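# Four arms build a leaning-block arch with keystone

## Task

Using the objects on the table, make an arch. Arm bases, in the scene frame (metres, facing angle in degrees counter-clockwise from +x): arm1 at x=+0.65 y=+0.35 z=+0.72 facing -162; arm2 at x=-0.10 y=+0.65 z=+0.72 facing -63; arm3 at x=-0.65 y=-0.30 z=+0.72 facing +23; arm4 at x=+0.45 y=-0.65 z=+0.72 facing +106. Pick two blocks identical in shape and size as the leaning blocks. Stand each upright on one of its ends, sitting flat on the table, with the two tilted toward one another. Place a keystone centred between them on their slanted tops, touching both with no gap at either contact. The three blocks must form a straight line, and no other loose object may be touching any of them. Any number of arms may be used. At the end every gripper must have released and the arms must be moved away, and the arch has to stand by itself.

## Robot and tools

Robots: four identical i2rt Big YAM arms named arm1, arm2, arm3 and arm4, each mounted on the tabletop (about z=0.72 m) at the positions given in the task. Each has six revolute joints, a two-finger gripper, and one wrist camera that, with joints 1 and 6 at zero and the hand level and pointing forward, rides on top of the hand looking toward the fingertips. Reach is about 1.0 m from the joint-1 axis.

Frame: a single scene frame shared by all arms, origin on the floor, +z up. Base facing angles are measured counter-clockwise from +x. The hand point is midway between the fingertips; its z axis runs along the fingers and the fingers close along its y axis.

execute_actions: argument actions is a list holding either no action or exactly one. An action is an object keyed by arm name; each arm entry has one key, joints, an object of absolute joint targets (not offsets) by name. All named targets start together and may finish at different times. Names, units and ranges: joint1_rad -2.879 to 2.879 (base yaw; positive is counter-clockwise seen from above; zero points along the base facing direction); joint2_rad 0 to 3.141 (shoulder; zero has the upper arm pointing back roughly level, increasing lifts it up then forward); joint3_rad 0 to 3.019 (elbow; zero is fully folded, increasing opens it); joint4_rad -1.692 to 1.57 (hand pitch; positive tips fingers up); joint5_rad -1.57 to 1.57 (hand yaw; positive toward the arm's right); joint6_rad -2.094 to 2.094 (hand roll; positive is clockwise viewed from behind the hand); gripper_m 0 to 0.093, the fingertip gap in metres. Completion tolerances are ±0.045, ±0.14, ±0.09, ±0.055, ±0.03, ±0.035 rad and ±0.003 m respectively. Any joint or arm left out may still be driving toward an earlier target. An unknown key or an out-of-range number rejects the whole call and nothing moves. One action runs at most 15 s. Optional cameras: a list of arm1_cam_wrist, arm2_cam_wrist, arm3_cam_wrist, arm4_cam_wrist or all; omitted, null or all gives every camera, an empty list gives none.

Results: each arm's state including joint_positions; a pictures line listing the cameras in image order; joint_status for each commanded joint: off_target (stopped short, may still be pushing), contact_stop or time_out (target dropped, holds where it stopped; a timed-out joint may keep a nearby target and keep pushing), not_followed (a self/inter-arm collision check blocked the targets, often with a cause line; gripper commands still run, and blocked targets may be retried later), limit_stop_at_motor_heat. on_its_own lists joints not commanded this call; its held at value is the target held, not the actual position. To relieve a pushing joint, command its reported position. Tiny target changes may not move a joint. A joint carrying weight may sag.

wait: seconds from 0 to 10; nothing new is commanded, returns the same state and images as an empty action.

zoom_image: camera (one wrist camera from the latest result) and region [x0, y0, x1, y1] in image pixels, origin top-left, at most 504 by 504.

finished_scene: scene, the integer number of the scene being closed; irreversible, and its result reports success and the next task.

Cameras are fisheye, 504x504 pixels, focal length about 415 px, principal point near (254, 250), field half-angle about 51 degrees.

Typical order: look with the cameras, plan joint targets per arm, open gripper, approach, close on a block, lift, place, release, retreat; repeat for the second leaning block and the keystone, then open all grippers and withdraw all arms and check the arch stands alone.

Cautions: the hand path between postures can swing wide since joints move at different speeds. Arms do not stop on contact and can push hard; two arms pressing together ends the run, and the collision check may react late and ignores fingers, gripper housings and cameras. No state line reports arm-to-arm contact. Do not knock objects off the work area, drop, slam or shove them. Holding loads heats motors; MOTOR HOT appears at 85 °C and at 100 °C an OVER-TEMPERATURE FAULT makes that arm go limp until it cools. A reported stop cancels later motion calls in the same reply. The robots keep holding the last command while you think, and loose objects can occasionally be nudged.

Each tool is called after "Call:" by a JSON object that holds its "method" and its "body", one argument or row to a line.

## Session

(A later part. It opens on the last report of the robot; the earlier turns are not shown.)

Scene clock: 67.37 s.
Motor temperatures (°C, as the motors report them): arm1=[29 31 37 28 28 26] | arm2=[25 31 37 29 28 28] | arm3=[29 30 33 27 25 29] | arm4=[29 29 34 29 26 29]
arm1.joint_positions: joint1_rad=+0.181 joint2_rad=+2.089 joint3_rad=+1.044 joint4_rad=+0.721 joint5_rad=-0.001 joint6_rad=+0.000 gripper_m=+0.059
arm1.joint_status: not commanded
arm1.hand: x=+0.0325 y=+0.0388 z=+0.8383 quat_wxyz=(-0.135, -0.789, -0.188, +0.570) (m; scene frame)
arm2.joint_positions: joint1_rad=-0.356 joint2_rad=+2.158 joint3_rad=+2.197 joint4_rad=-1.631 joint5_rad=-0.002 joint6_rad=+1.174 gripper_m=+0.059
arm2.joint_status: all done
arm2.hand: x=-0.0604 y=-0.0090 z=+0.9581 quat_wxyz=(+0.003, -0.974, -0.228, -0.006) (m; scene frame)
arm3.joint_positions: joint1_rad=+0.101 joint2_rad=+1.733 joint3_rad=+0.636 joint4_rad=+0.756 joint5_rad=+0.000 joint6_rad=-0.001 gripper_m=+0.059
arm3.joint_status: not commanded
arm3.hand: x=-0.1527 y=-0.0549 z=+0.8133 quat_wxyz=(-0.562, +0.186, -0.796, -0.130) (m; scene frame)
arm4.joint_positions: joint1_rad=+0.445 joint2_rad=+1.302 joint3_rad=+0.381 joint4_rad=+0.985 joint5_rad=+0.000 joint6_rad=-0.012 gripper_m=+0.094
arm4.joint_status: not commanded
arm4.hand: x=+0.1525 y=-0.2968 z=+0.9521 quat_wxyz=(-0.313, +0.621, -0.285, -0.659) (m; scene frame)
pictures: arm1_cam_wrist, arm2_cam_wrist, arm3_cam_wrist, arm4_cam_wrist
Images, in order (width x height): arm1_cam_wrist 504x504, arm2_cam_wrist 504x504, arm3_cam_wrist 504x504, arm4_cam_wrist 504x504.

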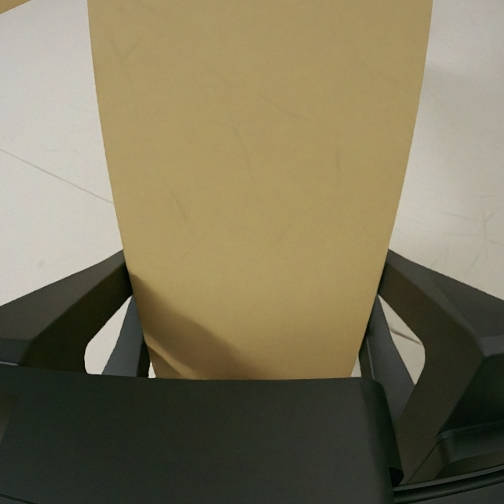

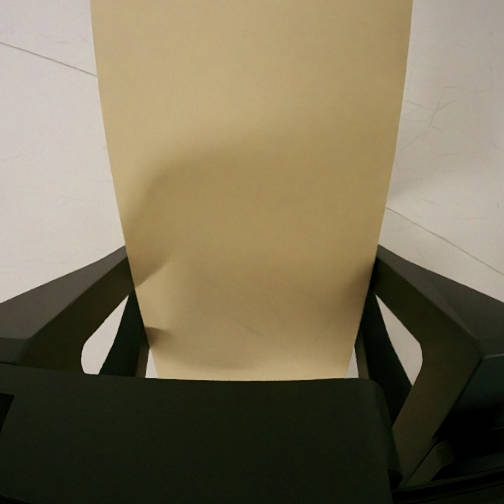

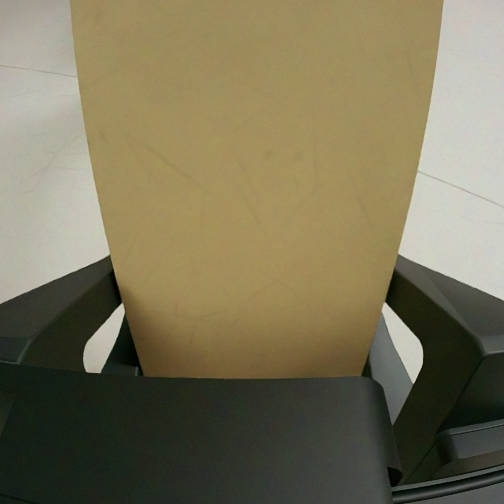

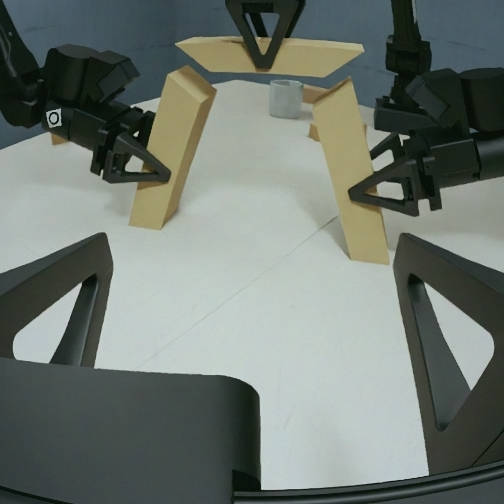

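Call:
{"method": "execute_actions", "body": {
  "actions": [
    {"arm2":{"joints":{"joint2_rad":2.145,"joint3_rad":2.13,"joint4_rad":-1.54}},"arm1":{"joints":{"joint2_rad":2.10}}}
  ]
}}

Call:
{"method": "zoom_image", "body": {
  "camera": "arm4_cam_wrist",
  "region": [150,20,400,150]
}}

Scene clock: 68.40 s.
Motor temperatures (°C, as the motors report them): arm1=[29 31 37 28 28 26] | arm2=[25 31 37 29 28 28] | arm3=[29 29 33 27 25 29] | arm4=[29 29 34 29 26 29]
arm1.joint_positions: joint1_rad=+0.181 joint2_rad=+2.089 joint3_rad=+1.045 joint4_rad=+0.721 joint5_rad=-0.001 joint6_rad=-0.002 gripper_m=+0.059
arm1.joint_status: all done
arm1.hand: x=+0.0323 y=+0.0387 z=+0.8385 quat_wxyz=(-0.134, -0.788, -0.189, +0.570) (m; scene frame)
arm2.joint_positions: joint1_rad=-0.357 joint2_rad=+2.160 joint3_rad=+2.122 joint4_rad=-1.550 joint5_rad=-0.002 joint6_rad=+1.177 gripper_m=+0.059
arm2.joint_status: all done
arm2.hand: x=-0.0613 y=-0.0109 z=+0.9283 quat_wxyz=(+0.002, -0.974, -0.225, -0.005) (m; scene frame)
arm3.joint_positions: joint1_rad=+0.101 joint2_rad=+1.733 joint3_rad=+0.636 joint4_rad=+0.756 joint5_rad=+0.000 joint6_rad=-0.001 gripper_m=+0.059
arm3.joint_status: not commanded
arm3.hand: x=-0.1527 y=-0.0549 z=+0.8133 quat_wxyz=(-0.562, +0.186, -0.796, -0.130) (m; scene frame)
arm4.joint_positions: joint1_rad=+0.445 joint2_rad=+1.302 joint3_rad=+0.381 joint4_rad=+0.985 joint5_rad=+0.000 joint6_rad=-0.012 gripper_m=+0.094
arm4.joint_status: not commanded
arm4.hand: x=+0.1525 y=-0.2968 z=+0.9521 quat_wxyz=(-0.313, +0.621, -0.285, -0.659) (m; scene frame)
pictures: arm1_cam_wrist, arm2_cam_wrist, arm3_cam_wrist, arm4_cam_wrist
Images, in order (width x height): arm1_cam_wrist 504x504, arm2_cam_wrist 504x504, arm3_cam_wrist 504x504, arm4_cam_wrist 504x504.

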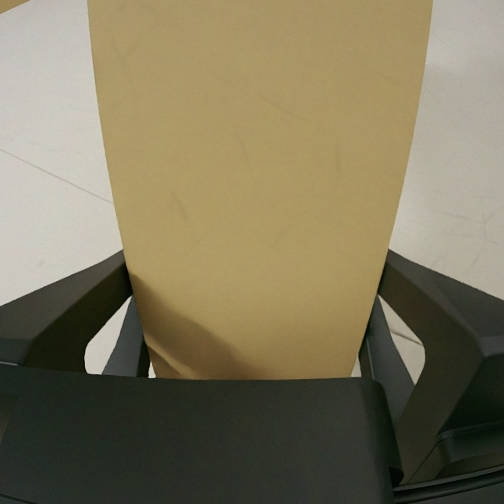

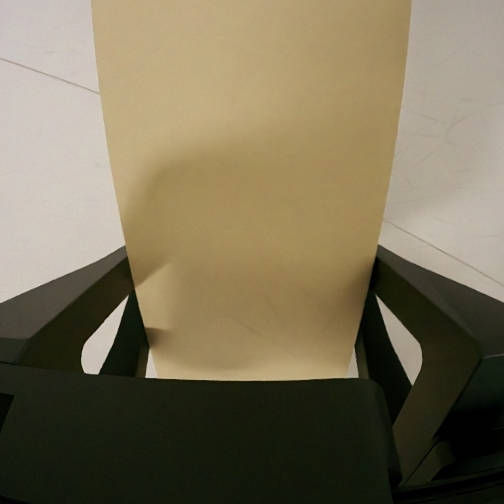

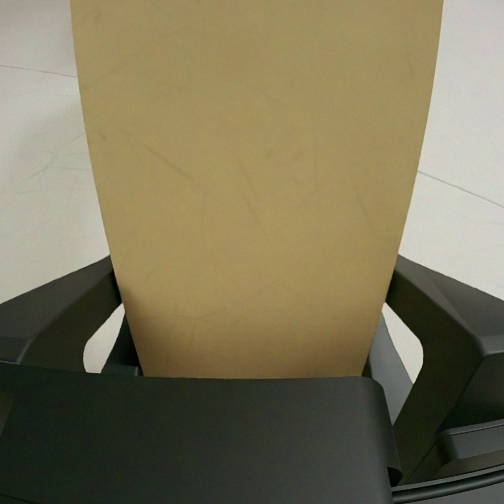

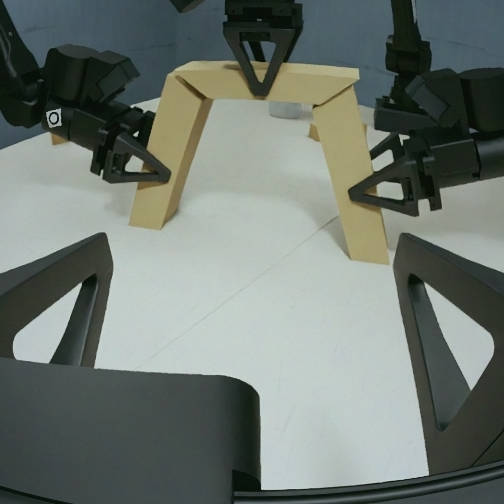

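Region (150, 20, 400, 150) of arm4_cam_wrist's 504x504 image, scaled by 2.016, with more detail than that image has; it fills the top 262 rows of this view, and the rest is white.

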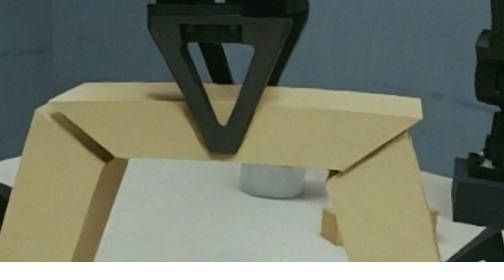

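Call:
{"method": "execute_actions", "body": {
  "actions": [
    {"arm2":{"joints":{"joint3_rad":2.10,"joint4_rad":-1.515}}}
  ],
  "cameras": ["arm4_cam_wrist","arm1_cam_wrist","arm3_cam_wrist"]
}}

Call:
{"method": "zoom_image", "body": {
  "camera": "arm4_cam_wrist",
  "region": [150,20,400,150]
}}

Scene clock: 69.33 s.
Motor temperatures (°C, as the motors report them): arm1=[29 32 37 28 28 26] | arm2=[25 31 37 29 28 28] | arm3=[29 29 33 27 25 29] | arm4=[29 29 34 30 26 29]
arm1.joint_positions: joint1_rad=+0.181 joint2_rad=+2.089 joint3_rad=+1.045 joint4_rad=+0.721 joint5_rad=-0.002 joint6_rad=-0.004 gripper_m=+0.059
arm1.joint_status: not commanded
arm1.hand: x=+0.0323 y=+0.0387 z=+0.8385 quat_wxyz=(-0.134, -0.788, -0.190, +0.570) (m; scene frame)
arm2.joint_positions: joint1_rad=-0.362 joint2_rad=+2.160 joint3_rad=+2.106 joint4_rad=-1.524 joint5_rad=-0.002 joint6_rad=+1.178 gripper_m=+0.059
arm2.joint_status: all done
arm2.hand: x=-0.0644 y=-0.0136 z=+0.9225 quat_wxyz=(-0.004, -0.975, -0.222, -0.004) (m; scene frame)
arm3.joint_positions: joint1_rad=+0.101 joint2_rad=+1.733 joint3_rad=+0.636 joint4_rad=+0.756 joint5_rad=+0.000 joint6_rad=-0.001 gripper_m=+0.059
arm3.joint_status: not commanded
arm3.hand: x=-0.1527 y=-0.0549 z=+0.8133 quat_wxyz=(-0.562, +0.186, -0.796, -0.130) (m; scene frame)
arm4.joint_positions: joint1_rad=+0.445 joint2_rad=+1.302 joint3_rad=+0.381 joint4_rad=+0.985 joint5_rad=+0.000 joint6_rad=-0.012 gripper_m=+0.094
arm4.joint_status: not commanded
arm4.hand: x=+0.1525 y=-0.2968 z=+0.9521 quat_wxyz=(-0.313, +0.621, -0.285, -0.659) (m; scene frame)
pictures: arm1_cam_wrist, arm3_cam_wrist, arm4_cam_wrist
Images, in order (width x height): arm1_cam_wrist 504x504, arm3_cam_wrist 504x504, arm4_cam_wrist 504x504.

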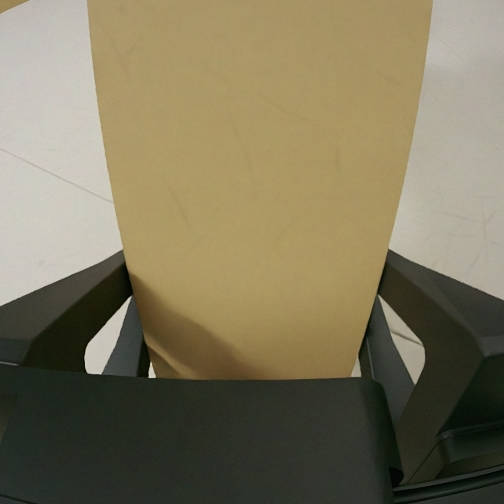

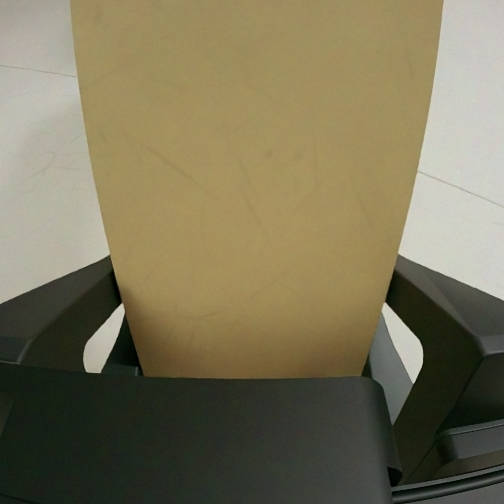

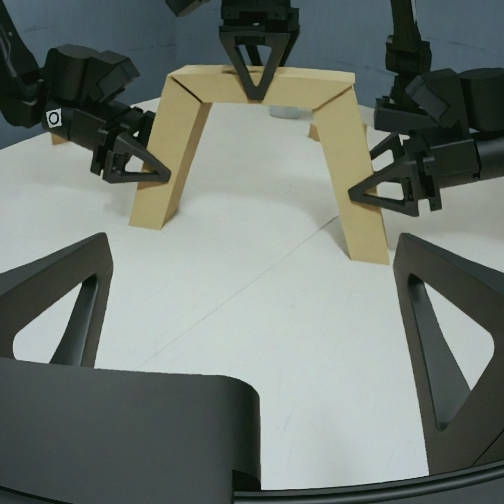

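Region (150, 20, 400, 150) of arm4_cam_wrist's 504x504 image, scaled by 2.016, with more detail than that image has; it fills the top 262 rows of this view, and the rest is white.

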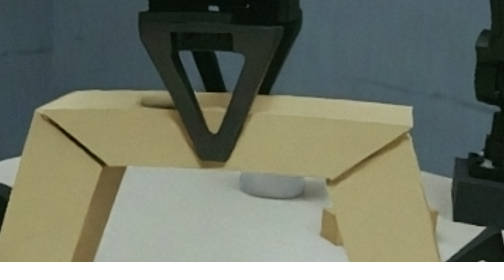

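Nearly seated. Releasing the keystone so it settles.

Call:
{"method": "execute_actions", "body": {
  "actions": [
    {"arm2":{"joints":{"gripper_m":0.085}}}
  ],
  "cameras": ["arm4_cam_wrist","arm2_cam_wrist"]
}}

Call:
{"method": "zoom_image", "body": {
  "camera": "arm4_cam_wrist",
  "region": [150,20,400,150]
}}

Scene clock: 70.03 s.
Motor temperatures (°C, as the motors report them): arm1=[29 32 37 28 28 26] | arm2=[25 31 37 29 28 28] | arm3=[29 29 33 27 25 29] | arm4=[29 29 34 30 26 29]
arm1.joint_positions: joint1_rad=+0.181 joint2_rad=+2.089 joint3_rad=+1.045 joint4_rad=+0.721 joint5_rad=-0.002 joint6_rad=-0.004 gripper_m=+0.059
arm1.joint_status: not commanded
arm1.hand: x=+0.0323 y=+0.0387 z=+0.8385 quat_wxyz=(-0.134, -0.788, -0.190, +0.570) (m; scene frame)
arm2.joint_positions: joint1_rad=-0.362 joint2_rad=+2.160 joint3_rad=+2.102 joint4_rad=-1.524 joint5_rad=-0.001 joint6_rad=+1.178 gripper_m=+0.085
arm2.joint_status: all done
arm2.hand: x=-0.0645 y=-0.0124 z=+0.9208 quat_wxyz=(-0.002, -0.975, -0.222, -0.005) (m; scene frame)
arm3.joint_positions: joint1_rad=+0.101 joint2_rad=+1.733 joint3_rad=+0.636 joint4_rad=+0.757 joint5_rad=+0.000 joint6_rad=-0.003 gripper_m=+0.059
arm3.joint_status: not commanded
arm3.hand: x=-0.1527 y=-0.0548 z=+0.8134 quat_wxyz=(-0.562, +0.186, -0.795, -0.130) (m; scene frame)
arm4.joint_positions: joint1_rad=+0.445 joint2_rad=+1.302 joint3_rad=+0.381 joint4_rad=+0.985 joint5_rad=+0.000 joint6_rad=-0.012 gripper_m=+0.094
arm4.joint_status: not commanded
arm4.hand: x=+0.1525 y=-0.2968 z=+0.9521 quat_wxyz=(-0.313, +0.621, -0.285, -0.659) (m; scene frame)
pictures: arm2_cam_wrist, arm4_cam_wrist
Images, in order (width x height): arm2_cam_wrist 504x504, arm4_cam_wrist 504x504.

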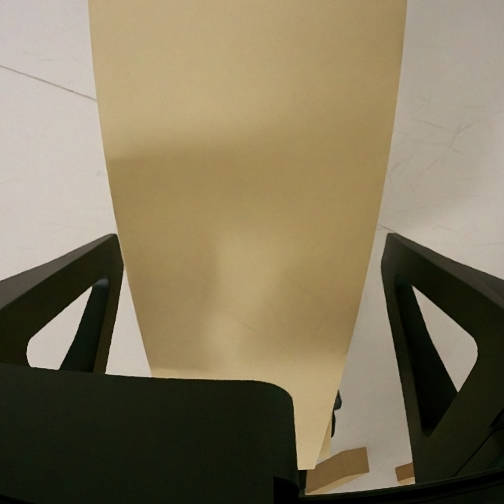

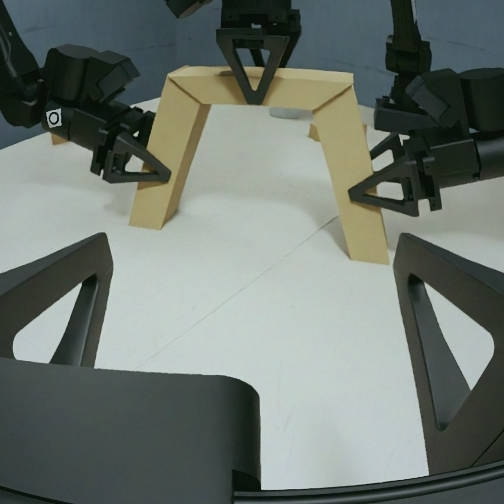

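Region (150, 20, 400, 150) of arm4_cam_wrist's 504x504 image, scaled by 2.016, with more detail than that image has; it fills the top 262 rows of this view, and the rest is white.

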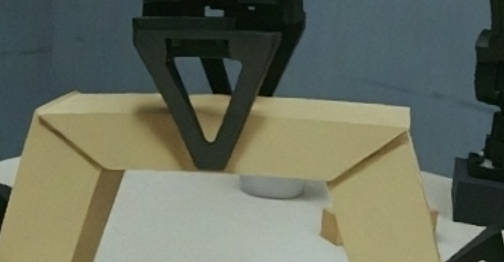

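Call:
{"method": "execute_actions", "body": {
  "actions": [
    {"arm2":{"joints":{"joint2_rad":2.11,"joint3_rad":2.24,"joint4_rad":-1.67,"gripper_m":0.093}}}
  ],
  "cameras": ["arm2_cam_wrist"]
}}

Call:
{"method": "execute_actions", "body": {
  "actions": [
    {"arm2":{"joints":{"joint1_rad":-0.45,"joint6_rad":1.09}}}
  ],
  "cameras": ["arm2_cam_wrist"]
}}

Scene clock: 71.53 s.
Motor temperatures (°C, as the motors report them): arm1=[29 32 37 28 28 26] | arm2=[25 32 37 29 28 28] | arm3=[29 29 33 27 25 29] | arm4=[29 29 34 30 26 29]
arm1.joint_positions: joint1_rad=+0.181 joint2_rad=+2.089 joint3_rad=+1.045 joint4_rad=+0.721 joint5_rad=-0.002 joint6_rad=-0.004 gripper_m=+0.059
arm1.joint_status: not commanded
arm1.hand: x=+0.0323 y=+0.0387 z=+0.8385 quat_wxyz=(-0.134, -0.788, -0.190, +0.570) (m; scene frame)
arm2.joint_positions: joint1_rad=-0.362 joint2_rad=+2.114 joint3_rad=+2.198 joint4_rad=-1.659 joint5_rad=-0.001 joint6_rad=+1.178 gripper_m=+0.093
arm2.joint_status: all done
arm2.hand: x=-0.0658 y=+0.0004 z=+0.9867 quat_wxyz=(-0.005, -0.975, -0.222, -0.004) (m; scene frame)
arm3.joint_positions: joint1_rad=+0.101 joint2_rad=+1.733 joint3_rad=+0.636 joint4_rad=+0.757 joint5_rad=+0.000 joint6_rad=-0.003 gripper_m=+0.059
arm3.joint_status: not commanded
arm3.hand: x=-0.1527 y=-0.0548 z=+0.8134 quat_wxyz=(-0.562, +0.186, -0.795, -0.130) (m; scene frame)
arm4.joint_positions: joint1_rad=+0.445 joint2_rad=+1.302 joint3_rad=+0.381 joint4_rad=+0.985 joint5_rad=+0.000 joint6_rad=-0.012 gripper_m=+0.094
arm4.joint_status: not commanded
arm4.hand: x=+0.1525 y=-0.2968 z=+0.9521 quat_wxyz=(-0.313, +0.621, -0.285, -0.659) (m; scene frame)
pictures: arm2_cam_wrist
Images, in order (width x height): arm2_cam_wrist 504x504.

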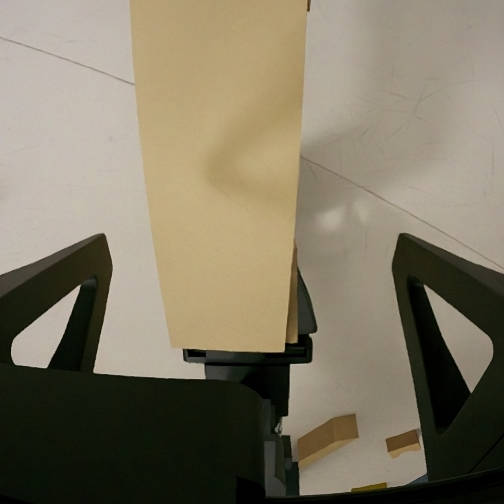

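Scene clock: 72.73 s.
Motor temperatures (°C, as the motors report them): arm1=[29 32 37 28 28 26] | arm2=[25 32 37 29 28 28] | arm3=[29 29 33 27 25 29] | arm4=[29 29 34 30 26 29]
arm1.joint_positions: joint1_rad=+0.181 joint2_rad=+2.089 joint3_rad=+1.045 joint4_rad=+0.721 joint5_rad=-0.002 joint6_rad=-0.004 gripper_m=+0.059
arm1.joint_status: not commanded
arm1.hand: x=+0.0323 y=+0.0387 z=+0.8385 quat_wxyz=(-0.134, -0.788, -0.190, +0.570) (m; scene frame)
arm2.joint_positions: joint1_rad=-0.453 joint2_rad=+2.114 joint3_rad=+2.198 joint4_rad=-1.659 joint5_rad=-0.001 joint6_rad=+1.102 gripper_m=+0.093
arm2.joint_status: all done
arm2.hand: x=-0.1251 y=-0.0002 z=+0.9861 quat_wxyz=(-0.005, -0.976, -0.216, -0.004) (m; scene frame)
arm3.joint_positions: joint1_rad=+0.101 joint2_rad=+1.733 joint3_rad=+0.636 joint4_rad=+0.757 joint5_rad=+0.000 joint6_rad=-0.003 gripper_m=+0.059
arm3.joint_status: not commanded
arm3.hand: x=-0.1527 y=-0.0548 z=+0.8134 quat_wxyz=(-0.562, +0.186, -0.795, -0.130) (m; scene frame)
arm4.joint_positions: joint1_rad=+0.445 joint2_rad=+1.302 joint3_rad=+0.381 joint4_rad=+0.985 joint5_rad=+0.000 joint6_rad=-0.012 gripper_m=+0.094
arm4.joint_status: not commanded
arm4.hand: x=+0.1525 y=-0.2968 z=+0.9521 quat_wxyz=(-0.313, +0.621, -0.285, -0.659) (m; scene frame)
pictures: arm2_cam_wrist
Images, in order (width x height): arm2_cam_wrist 504x504.

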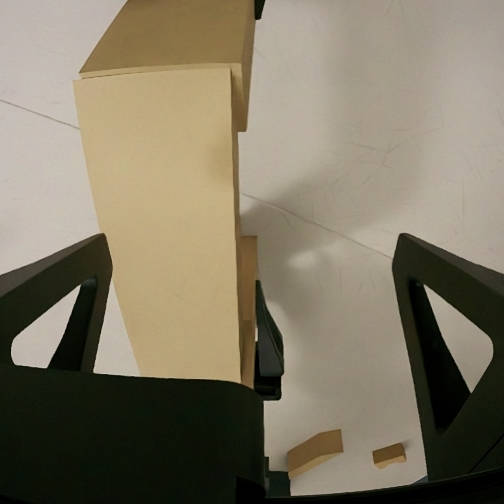

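Call:
{"method": "execute_actions", "body": {
  "actions": [
    {"arm2":{"joints":{"joint1_rad":-0.358,"joint6_rad":1.188}}}
  ],
  "cameras": []
}}

Call:
{"method": "execute_actions", "body": {
  "actions": [
    {"arm2":{"joints":{"joint2_rad":2.122,"joint3_rad":2.068,"joint4_rad":-1.50}}}
  ],
  "cameras": ["arm2_cam_wrist","arm4_cam_wrist"]
}}

Scene clock: 74.27 s.
Motor temperatures (°C, as the motors report them): arm1=[29 32 37 28 28 26] | arm2=[25 32 37 29 28 28] | arm3=[29 29 33 27 25 29] | arm4=[29 29 34 30 26 29]
arm1.joint_positions: joint1_rad=+0.181 joint2_rad=+2.089 joint3_rad=+1.045 joint4_rad=+0.721 joint5_rad=-0.002 joint6_rad=-0.004 gripper_m=+0.059
arm1.joint_status: not commanded
arm1.hand: x=+0.0323 y=+0.0387 z=+0.8385 quat_wxyz=(-0.134, -0.788, -0.190, +0.570) (m; scene frame)
arm2.joint_positions: joint1_rad=-0.356 joint2_rad=+2.114 joint3_rad=+2.198 joint4_rad=-1.659 joint5_rad=-0.001 joint6_rad=+1.177 gripper_m=+0.093
arm2.joint_status: all done
arm2.hand: x=-0.0616 y=+0.0007 z=+0.9867 quat_wxyz=(-0.005, -0.974, -0.226, -0.004) (m; scene frame)
arm3.joint_positions: joint1_rad=+0.101 joint2_rad=+1.733 joint3_rad=+0.636 joint4_rad=+0.757 joint5_rad=+0.000 joint6_rad=-0.003 gripper_m=+0.059
arm3.joint_status: not commanded
arm3.hand: x=-0.1527 y=-0.0548 z=+0.8134 quat_wxyz=(-0.562, +0.186, -0.795, -0.130) (m; scene frame)
arm4.joint_positions: joint1_rad=+0.445 joint2_rad=+1.302 joint3_rad=+0.381 joint4_rad=+0.985 joint5_rad=+0.000 joint6_rad=-0.012 gripper_m=+0.094
arm4.joint_status: not commanded
arm4.hand: x=+0.1525 y=-0.2968 z=+0.9521 quat_wxyz=(-0.313, +0.621, -0.285, -0.659) (m; scene frame)
pictures: none
No camera images: the call's "cameras" was empty. Leave "cameras" out to get every camera's image.

Scene clock: 75.47 s.
Motor temperatures (°C, as the motors report them): arm1=[29 32 37 28 28 26] | arm2=[25 32 37 29 28 28] | arm3=[29 29 33 27 25 29] | arm4=[29 29 34 30 26 29]
arm1.joint_positions: joint1_rad=+0.181 joint2_rad=+2.089 joint3_rad=+1.045 joint4_rad=+0.721 joint5_rad=-0.002 joint6_rad=-0.004 gripper_m=+0.059
arm1.joint_status: not commanded
arm1.hand: x=+0.0323 y=+0.0387 z=+0.8385 quat_wxyz=(-0.134, -0.788, -0.190, +0.570) (m; scene frame)
arm2.joint_positions: joint1_rad=-0.356 joint2_rad=+2.126 joint3_rad=+2.063 joint4_rad=-1.513 joint5_rad=-0.001 joint6_rad=+1.177 gripper_m=+0.093
arm2.joint_status: all done
arm2.hand: x=-0.0608 y=-0.0039 z=+0.9277 quat_wxyz=(-0.005, -0.974, -0.226, -0.004) (m; scene frame)
arm3.joint_positions: joint1_rad=+0.101 joint2_rad=+1.733 joint3_rad=+0.636 joint4_rad=+0.757 joint5_rad=+0.000 joint6_rad=-0.003 gripper_m=+0.059
arm3.joint_status: not commanded
arm3.hand: x=-0.1527 y=-0.0548 z=+0.8134 quat_wxyz=(-0.562, +0.186, -0.795, -0.130) (m; scene frame)
arm4.joint_positions: joint1_rad=+0.445 joint2_rad=+1.302 joint3_rad=+0.381 joint4_rad=+0.985 joint5_rad=+0.000 joint6_rad=-0.012 gripper_m=+0.094
arm4.joint_status: not commanded
arm4.hand: x=+0.1525 y=-0.2968 z=+0.9521 quat_wxyz=(-0.313, +0.621, -0.285, -0.659) (m; scene frame)
pictures: arm2_cam_wrist, arm4_cam_wrist
Images, in order (width x height): arm2_cam_wrist 504x504, arm4_cam_wrist 504x504.

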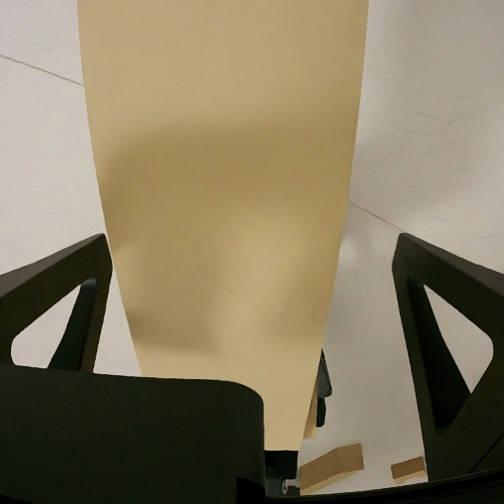

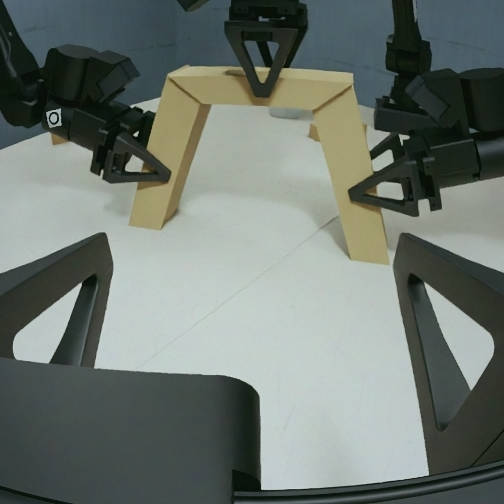

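Call:
{"method": "execute_actions", "body": {
  "actions": [
    {"arm2":{"joints":{"gripper_m":0.04}}}
  ],
  "cameras": ["arm2_cam_wrist"]
}}

Call:
{"method": "execute_actions", "body": {
  "actions": [
    {"arm2":{"joints":{"gripper_m":0.093}}}
  ],
  "cameras": ["arm2_cam_wrist"]
}}

Call:
{"method": "execute_actions", "body": {
  "actions": [
    {"arm2":{"joints":{"joint2_rad":2.09,"joint3_rad":2.23,"joint4_rad":-1.67}}}
  ],
  "cameras": ["arm2_cam_wrist","arm4_cam_wrist","arm3_cam_wrist"]
}}

Call:
{"method": "zoom_image", "body": {
  "camera": "arm4_cam_wrist",
  "region": [150,40,400,150]
}}

Scene clock: 76.23 s.
Motor temperatures (°C, as the motors report them): arm1=[29 32 37 28 28 26] | arm2=[25 32 37 29 28 28] | arm3=[29 29 33 27 25 29] | arm4=[29 29 34 30 26 29]
arm1.joint_positions: joint1_rad=+0.181 joint2_rad=+2.089 joint3_rad=+1.045 joint4_rad=+0.721 joint5_rad=-0.001 joint6_rad=-0.004 gripper_m=+0.059
arm1.joint_status: not commanded
arm1.hand: x=+0.0323 y=+0.0387 z=+0.8385 quat_wxyz=(-0.134, -0.788, -0.189, +0.570) (m; scene frame)
arm2.joint_positions: joint1_rad=-0.356 joint2_rad=+2.126 joint3_rad=+2.063 joint4_rad=-1.508 joint5_rad=+0.000 joint6_rad=+1.179 gripper_m=+0.059
arm2.joint_status: gripper_m off_target (ended at +0.059, target +0.040)
arm2.hand: x=-0.0609 y=-0.0051 z=+0.9277 quat_wxyz=(-0.007, -0.974, -0.225, -0.003) (m; scene frame)
arm3.joint_positions: joint1_rad=+0.101 joint2_rad=+1.734 joint3_rad=+0.636 joint4_rad=+0.757 joint5_rad=-0.001 joint6_rad=-0.004 gripper_m=+0.059
arm3.joint_status: not commanded
arm3.hand: x=-0.1527 y=-0.0548 z=+0.8134 quat_wxyz=(-0.562, +0.187, -0.795, -0.130) (m; scene frame)
arm4.joint_positions: joint1_rad=+0.445 joint2_rad=+1.302 joint3_rad=+0.381 joint4_rad=+0.985 joint5_rad=+0.000 joint6_rad=-0.012 gripper_m=+0.094
arm4.joint_status: not commanded
arm4.hand: x=+0.1525 y=-0.2968 z=+0.9521 quat_wxyz=(-0.313, +0.621, -0.285, -0.659) (m; scene frame)
pictures: arm2_cam_wrist
Images, in order (width x height): arm2_cam_wrist 504x504.

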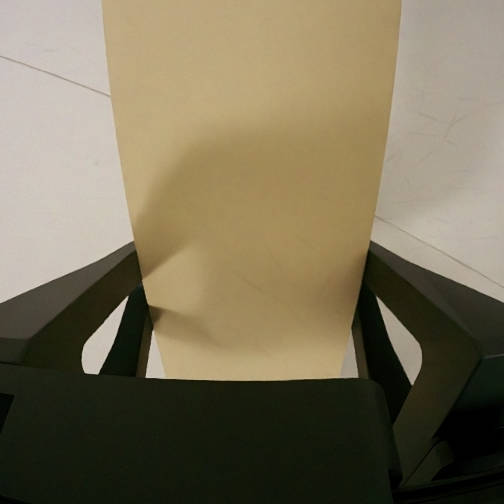

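Scene clock: 76.83 s.
Motor temperatures (°C, as the motors report them): arm1=[29 32 37 28 28 26] | arm2=[25 32 37 29 28 28] | arm3=[29 29 33 27 25 29] | arm4=[29 29 34 30 26 29]
arm1.joint_positions: joint1_rad=+0.181 joint2_rad=+2.089 joint3_rad=+1.045 joint4_rad=+0.721 joint5_rad=-0.001 joint6_rad=-0.004 gripper_m=+0.059
arm1.joint_status: not commanded
arm1.hand: x=+0.0323 y=+0.0387 z=+0.8385 quat_wxyz=(-0.134, -0.788, -0.190, +0.570) (m; scene frame)
arm2.joint_positions: joint1_rad=-0.356 joint2_rad=+2.126 joint3_rad=+2.063 joint4_rad=-1.508 joint5_rad=+0.000 joint6_rad=+1.180 gripper_m=+0.093
arm2.joint_status: all done
arm2.hand: x=-0.0609 y=-0.0051 z=+0.9277 quat_wxyz=(-0.007, -0.974, -0.225, -0.003) (m; scene frame)
arm3.joint_positions: joint1_rad=+0.101 joint2_rad=+1.734 joint3_rad=+0.636 joint4_rad=+0.757 joint5_rad=-0.001 joint6_rad=-0.004 gripper_m=+0.059
arm3.joint_status: not commanded
arm3.hand: x=-0.1527 y=-0.0548 z=+0.8134 quat_wxyz=(-0.562, +0.187, -0.795, -0.130) (m; scene frame)
arm4.joint_positions: joint1_rad=+0.445 joint2_rad=+1.302 joint3_rad=+0.381 joint4_rad=+0.985 joint5_rad=+0.000 joint6_rad=-0.012 gripper_m=+0.094
arm4.joint_status: not commanded
arm4.hand: x=+0.1525 y=-0.2968 z=+0.9521 quat_wxyz=(-0.313, +0.621, -0.285, -0.659) (m; scene frame)
pictures: arm2_cam_wrist
Images, in order (width x height): arm2_cam_wrist 504x504.

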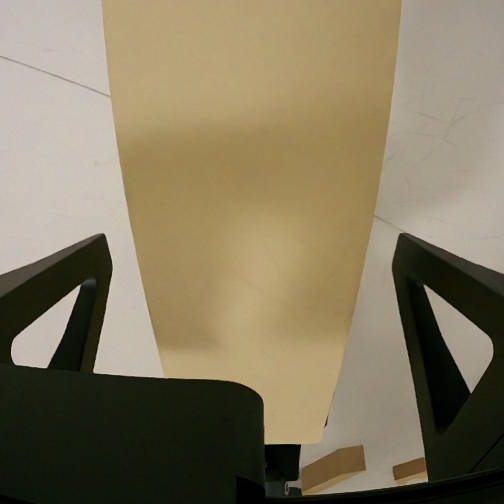

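Scene clock: 77.93 s.
Motor temperatures (°C, as the motors report them): arm1=[29 32 37 28 28 26] | arm2=[25 32 37 29 28 28] | arm3=[29 29 33 27 25 29] | arm4=[29 29 35 30 26 29]
arm1.joint_positions: joint1_rad=+0.181 joint2_rad=+2.089 joint3_rad=+1.045 joint4_rad=+0.721 joint5_rad=-0.001 joint6_rad=-0.004 gripper_m=+0.059
arm1.joint_status: not commanded
arm1.hand: x=+0.0323 y=+0.0387 z=+0.8385 quat_wxyz=(-0.134, -0.788, -0.190, +0.570) (m; scene frame)
arm2.joint_positions: joint1_rad=-0.356 joint2_rad=+2.092 joint3_rad=+2.189 joint4_rad=-1.660 joint5_rad=+0.000 joint6_rad=+1.180 gripper_m=+0.093
arm2.joint_status: all done
arm2.hand: x=-0.0621 y=+0.0046 z=+0.9971 quat_wxyz=(-0.011, -0.974, -0.225, -0.002) (m; scene frame)
arm3.joint_positions: joint1_rad=+0.101 joint2_rad=+1.734 joint3_rad=+0.636 joint4_rad=+0.757 joint5_rad=-0.001 joint6_rad=-0.004 gripper_m=+0.059
arm3.joint_status: not commanded
arm3.hand: x=-0.1527 y=-0.0548 z=+0.8134 quat_wxyz=(-0.562, +0.187, -0.795, -0.130) (m; scene frame)
arm4.joint_positions: joint1_rad=+0.445 joint2_rad=+1.302 joint3_rad=+0.381 joint4_rad=+0.985 joint5_rad=+0.000 joint6_rad=-0.012 gripper_m=+0.094
arm4.joint_status: not commanded
arm4.hand: x=+0.1525 y=-0.2968 z=+0.9521 quat_wxyz=(-0.313, +0.621, -0.285, -0.659) (m; scene frame)
pictures: arm2_cam_wrist, arm3_cam_wrist, arm4_cam_wrist
Images, in order (width x height): arm2_cam_wrist 504x504, arm3_cam_wrist 504x504, arm4_cam_wrist 504x504.

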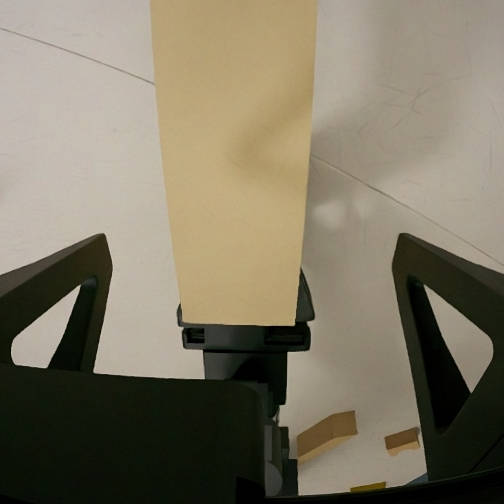

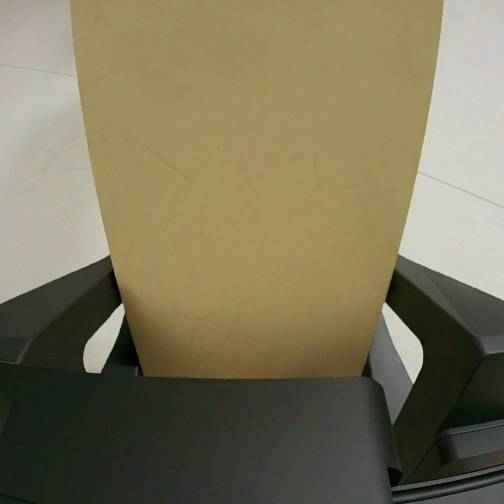

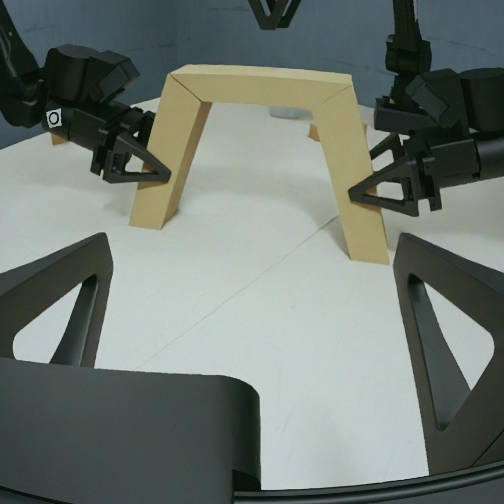

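Region (150, 40, 400, 150) of arm4_cam_wrist's 504x504 image, scaled by 2.016, with more detail than that image has; it fills the top 222 rows of this view, and the rest is white.

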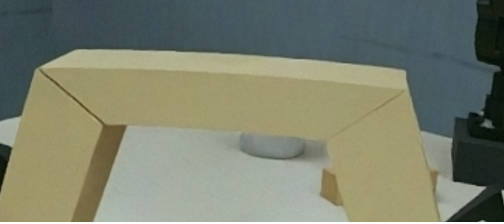

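The joints are now closed and in line, so I'm releasing the legs and retracting the keystone arm.

Call:
{"method": "execute_actions", "body": {
  "actions": [
    {"arm1":{"joints":{"gripper_m":0.085}},"arm3":{"joints":{"gripper_m":0.085}},"arm2":{"joints":{"joint2_rad":1.6,"joint3_rad":1.9}}}
  ],
  "cameras": ["arm4_cam_wrist","arm1_cam_wrist","arm3_cam_wrist"]
}}

Scene clock: 79.83 s.
Motor temperatures (°C, as the motors report them): arm1=[29 32 37 28 28 26] | arm2=[25 32 37 29 28 28] | arm3=[29 29 33 27 25 29] | arm4=[29 29 35 30 26 29]
arm1.joint_positions: joint1_rad=+0.181 joint2_rad=+2.089 joint3_rad=+1.056 joint4_rad=+0.728 joint5_rad=-0.001 joint6_rad=-0.004 gripper_m=+0.085
arm1.joint_status: all done
arm1.hand: x=+0.0276 y=+0.0363 z=+0.8451 quat_wxyz=(-0.136, -0.783, -0.188, +0.577) (m; scene frame)
arm2.joint_positions: joint1_rad=-0.356 joint2_rad=+1.604 joint3_rad=+1.896 joint4_rad=-1.662 joint5_rad=+0.000 joint6_rad=+1.180 gripper_m=+0.093
arm2.joint_status: all done
arm2.hand: x=-0.0719 y=+0.1406 z=+1.1551 quat_wxyz=(-0.106, -0.969, -0.223, +0.013) (m; scene frame)
arm3.joint_positions: joint1_rad=+0.101 joint2_rad=+1.740 joint3_rad=+0.644 joint4_rad=+0.759 joint5_rad=-0.001 joint6_rad=-0.004 gripper_m=+0.085
arm3.joint_status: all done
arm3.hand: x=-0.1498 y=-0.0533 z=+0.8138 quat_wxyz=(-0.563, +0.187, -0.794, -0.130) (m; scene frame)
arm4.joint_positions: joint1_rad=+0.445 joint2_rad=+1.302 joint3_rad=+0.381 joint4_rad=+0.985 joint5_rad=+0.000 joint6_rad=-0.012 gripper_m=+0.094
arm4.joint_status: not commanded
arm4.hand: x=+0.1525 y=-0.2968 z=+0.9521 quat_wxyz=(-0.313, +0.621, -0.285, -0.659) (m; scene frame)
pictures: arm1_cam_wrist, arm3_cam_wrist, arm4_cam_wrist
Images, in order (width x height): arm1_cam_wrist 504x504, arm3_cam_wrist 504x504, arm4_cam_wrist 504x504.

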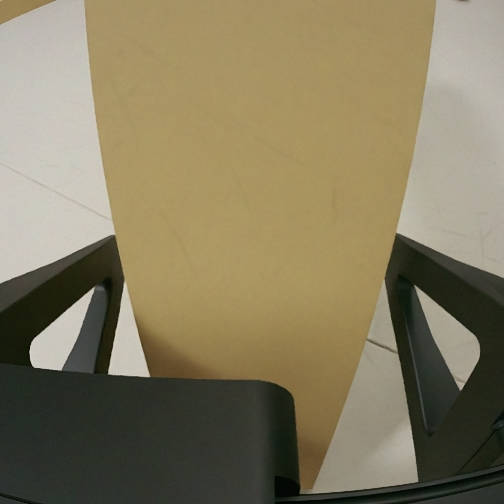

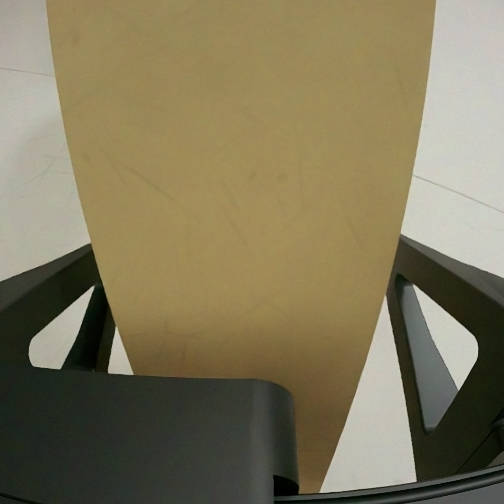

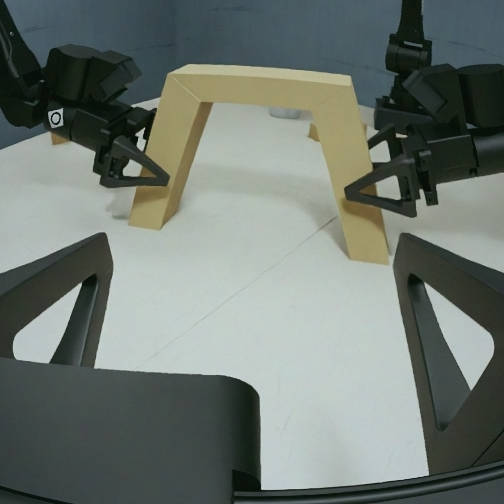

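Call:
{"method": "execute_actions", "body": {
  "actions": [
    {"arm1":{"joints":{"gripper_m":0.093,"joint2_rad":1.98,"joint3_rad":0.95,"joint4_rad":0.8}},"arm3":{"joints":{"gripper_m":0.093,"joint2_rad":1.62,"joint3_rad":0.56,"joint4_rad":0.78}}}
  ],
  "cameras": ["arm4_cam_wrist"]
}}

Call:
{"method": "execute_actions", "body": {
  "actions": [
    {"arm1":{"joints":{"joint2_rad":1.74,"joint3_rad":0.72,"joint4_rad":0.75}},"arm3":{"joints":{"joint2_rad":1.38,"joint3_rad":0.36,"joint4_rad":0.75}}}
  ],
  "cameras": ["arm4_cam_wrist"]
}}

Call:
{"method": "execute_actions", "body": {
  "actions": [
    {"arm1":{"joints":{"joint2_rad":1.2,"joint3_rad":0.5,"joint4_rad":0.4}},"arm3":{"joints":{"joint2_rad":0.9,"joint3_rad":0.3,"joint4_rad":0.3}},"arm2":{"joints":{"joint2_rad":1.1,"joint3_rad":1.4}}}
  ]
}}

Scene clock: 80.97 s.
Motor temperatures (°C, as the motors report them): arm1=[29 32 37 28 28 26] | arm2=[25 32 37 29 28 28] | arm3=[29 29 33 27 25 29] | arm4=[29 29 35 30 26 29]
arm1.joint_positions: joint1_rad=+0.181 joint2_rad=+2.006 joint3_rad=+0.948 joint4_rad=+0.779 joint5_rad=-0.001 joint6_rad=-0.004 gripper_m=+0.093
arm1.joint_status: all done
arm1.hand: x=+0.0561 y=+0.0506 z=+0.8660 quat_wxyz=(-0.138, -0.775, -0.186, +0.588) (m; scene frame)
arm2.joint_positions: joint1_rad=-0.356 joint2_rad=+1.604 joint3_rad=+1.896 joint4_rad=-1.662 joint5_rad=+0.000 joint6_rad=+1.180 gripper_m=+0.093
arm2.joint_status: not commanded
arm2.hand: x=-0.0719 y=+0.1406 z=+1.1551 quat_wxyz=(-0.106, -0.969, -0.223, +0.013) (m; scene frame)
arm3.joint_positions: joint1_rad=+0.101 joint2_rad=+1.623 joint3_rad=+0.555 joint4_rad=+0.762 joint5_rad=-0.001 joint6_rad=-0.004 gripper_m=+0.093
arm3.joint_status: all done
arm3.hand: x=-0.1779 y=-0.0671 z=+0.8388 quat_wxyz=(-0.576, +0.185, -0.785, -0.133) (m; scene frame)
arm4.joint_positions: joint1_rad=+0.445 joint2_rad=+1.302 joint3_rad=+0.381 joint4_rad=+0.985 joint5_rad=+0.000 joint6_rad=-0.012 gripper_m=+0.094
arm4.joint_status: not commanded
arm4.hand: x=+0.1525 y=-0.2968 z=+0.9521 quat_wxyz=(-0.313, +0.621, -0.285, -0.659) (m; scene frame)
pictures: arm4_cam_wrist
Images, in order (width x height): arm4_cam_wrist 504x504.

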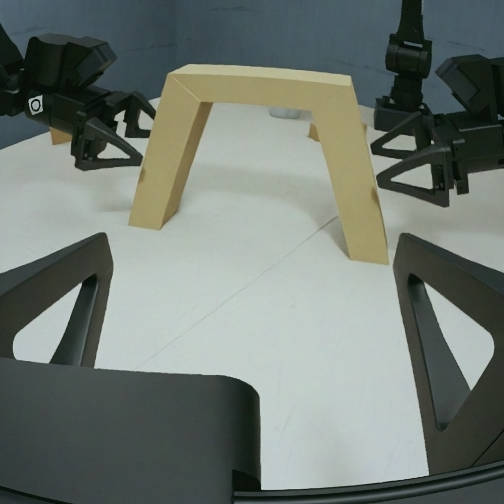

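Scene clock: 82.03 s.
Motor temperatures (°C, as the motors report them): arm1=[29 32 37 28 28 26] | arm2=[25 32 37 29 28 28] | arm3=[29 29 33 27 25 29] | arm4=[29 29 35 30 26 29]
arm1.joint_positions: joint1_rad=+0.181 joint2_rad=+1.746 joint3_rad=+0.720 joint4_rad=+0.757 joint5_rad=-0.001 joint6_rad=-0.004 gripper_m=+0.093
arm1.joint_status: all done
arm1.hand: x=+0.1253 y=+0.0853 z=+0.9202 quat_wxyz=(-0.139, -0.772, -0.186, +0.591) (m; scene frame)
arm2.joint_positions: joint1_rad=-0.356 joint2_rad=+1.604 joint3_rad=+1.896 joint4_rad=-1.662 joint5_rad=+0.000 joint6_rad=+1.180 gripper_m=+0.093
arm2.joint_status: not commanded
arm2.hand: x=-0.0719 y=+0.1406 z=+1.1551 quat_wxyz=(-0.106, -0.969, -0.223, +0.013) (m; scene frame)
arm3.joint_positions: joint1_rad=+0.101 joint2_rad=+1.379 joint3_rad=+0.355 joint4_rad=+0.754 joint5_rad=-0.001 joint6_rad=-0.004 gripper_m=+0.093
arm3.joint_status: all done
arm3.hand: x=-0.2461 y=-0.1007 z=+0.8656 quat_wxyz=(-0.590, +0.182, -0.775, -0.136) (m; scene frame)
arm4.joint_positions: joint1_rad=+0.445 joint2_rad=+1.302 joint3_rad=+0.381 joint4_rad=+0.985 joint5_rad=+0.000 joint6_rad=-0.012 gripper_m=+0.094
arm4.joint_status: not commanded
arm4.hand: x=+0.1525 y=-0.2968 z=+0.9521 quat_wxyz=(-0.313, +0.621, -0.285, -0.659) (m; scene frame)
pictures: arm4_cam_wrist
Images, in order (width x height): arm4_cam_wrist 504x504.

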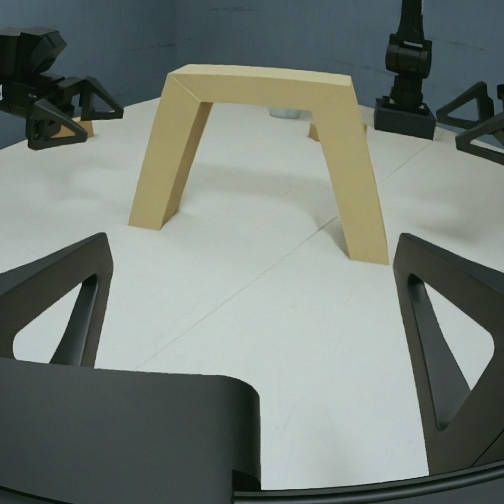

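Scene clock: 83.43 s.
Motor temperatures (°C, as the motors report them): arm1=[29 32 36 28 28 26] | arm2=[25 32 36 29 28 28] | arm3=[29 29 33 27 25 29] | arm4=[29 29 35 30 26 29]
arm1.joint_positions: joint1_rad=+0.181 joint2_rad=+1.203 joint3_rad=+0.491 joint4_rad=+0.409 joint5_rad=-0.001 joint6_rad=-0.004 gripper_m=+0.093
arm1.joint_status: all done
arm1.hand: x=+0.2301 y=+0.1378 z=+1.0060 quat_wxyz=(-0.136, -0.782, -0.188, +0.578) (m; scene frame)
arm2.joint_positions: joint1_rad=-0.356 joint2_rad=+1.098 joint3_rad=+1.399 joint4_rad=-1.666 joint5_rad=+0.000 joint6_rad=+1.180 gripper_m=+0.093
arm2.joint_status: all done
arm2.hand: x=-0.0838 y=+0.3322 z=+1.1479 quat_wxyz=(-0.108, -0.969, -0.223, +0.014) (m; scene frame)
arm3.joint_positions: joint1_rad=+0.101 joint2_rad=+0.900 joint3_rad=+0.290 joint4_rad=+0.306 joint5_rad=-0.001 joint6_rad=-0.004 gripper_m=+0.093
arm3.joint_status: all done
arm3.hand: x=-0.3041 y=-0.1292 z=+0.9197 quat_wxyz=(-0.577, +0.184, -0.785, -0.133) (m; scene frame)
arm4.joint_positions: joint1_rad=+0.445 joint2_rad=+1.302 joint3_rad=+0.381 joint4_rad=+0.985 joint5_rad=+0.000 joint6_rad=-0.012 gripper_m=+0.094
arm4.joint_status: not commanded
arm4.hand: x=+0.1525 y=-0.2968 z=+0.9521 quat_wxyz=(-0.313, +0.621, -0.285, -0.659) (m; scene frame)
pictures: arm1_cam_wrist, arm2_cam_wrist, arm3_cam_wrist, arm4_cam_wrist
Images, in order (width x height): arm1_cam_wrist 504x504, arm2_cam_wrist 504x504, arm3_cam_wrist 504x504, arm4_cam_wrist 504x504.

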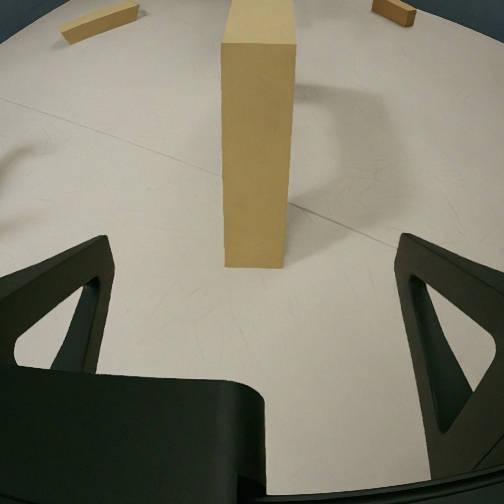

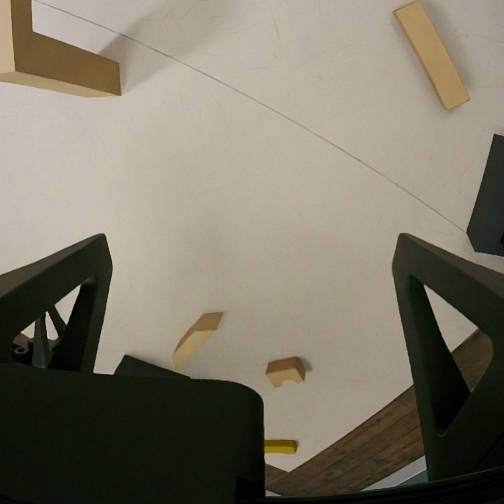

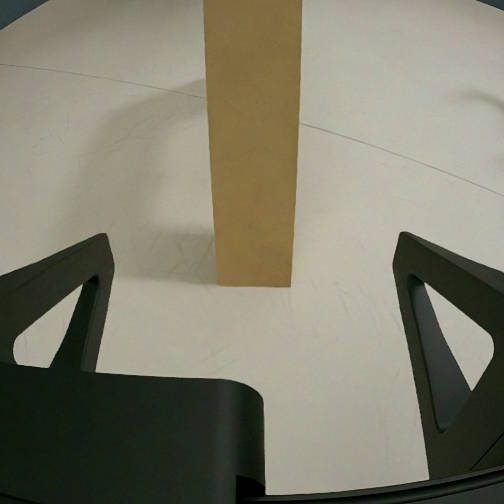

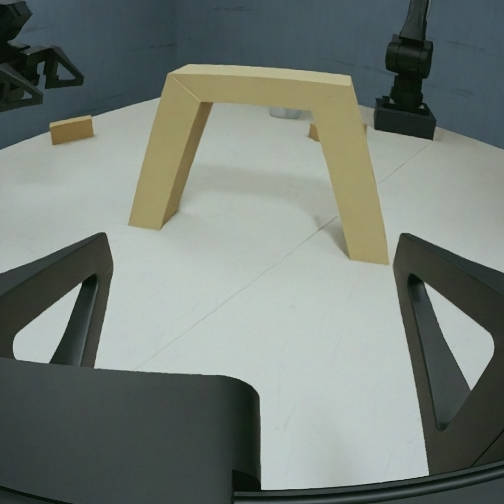

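Call:
{"method": "finished_scene", "body": {
  "scene": 2
}}

The scene is finished: the task was done.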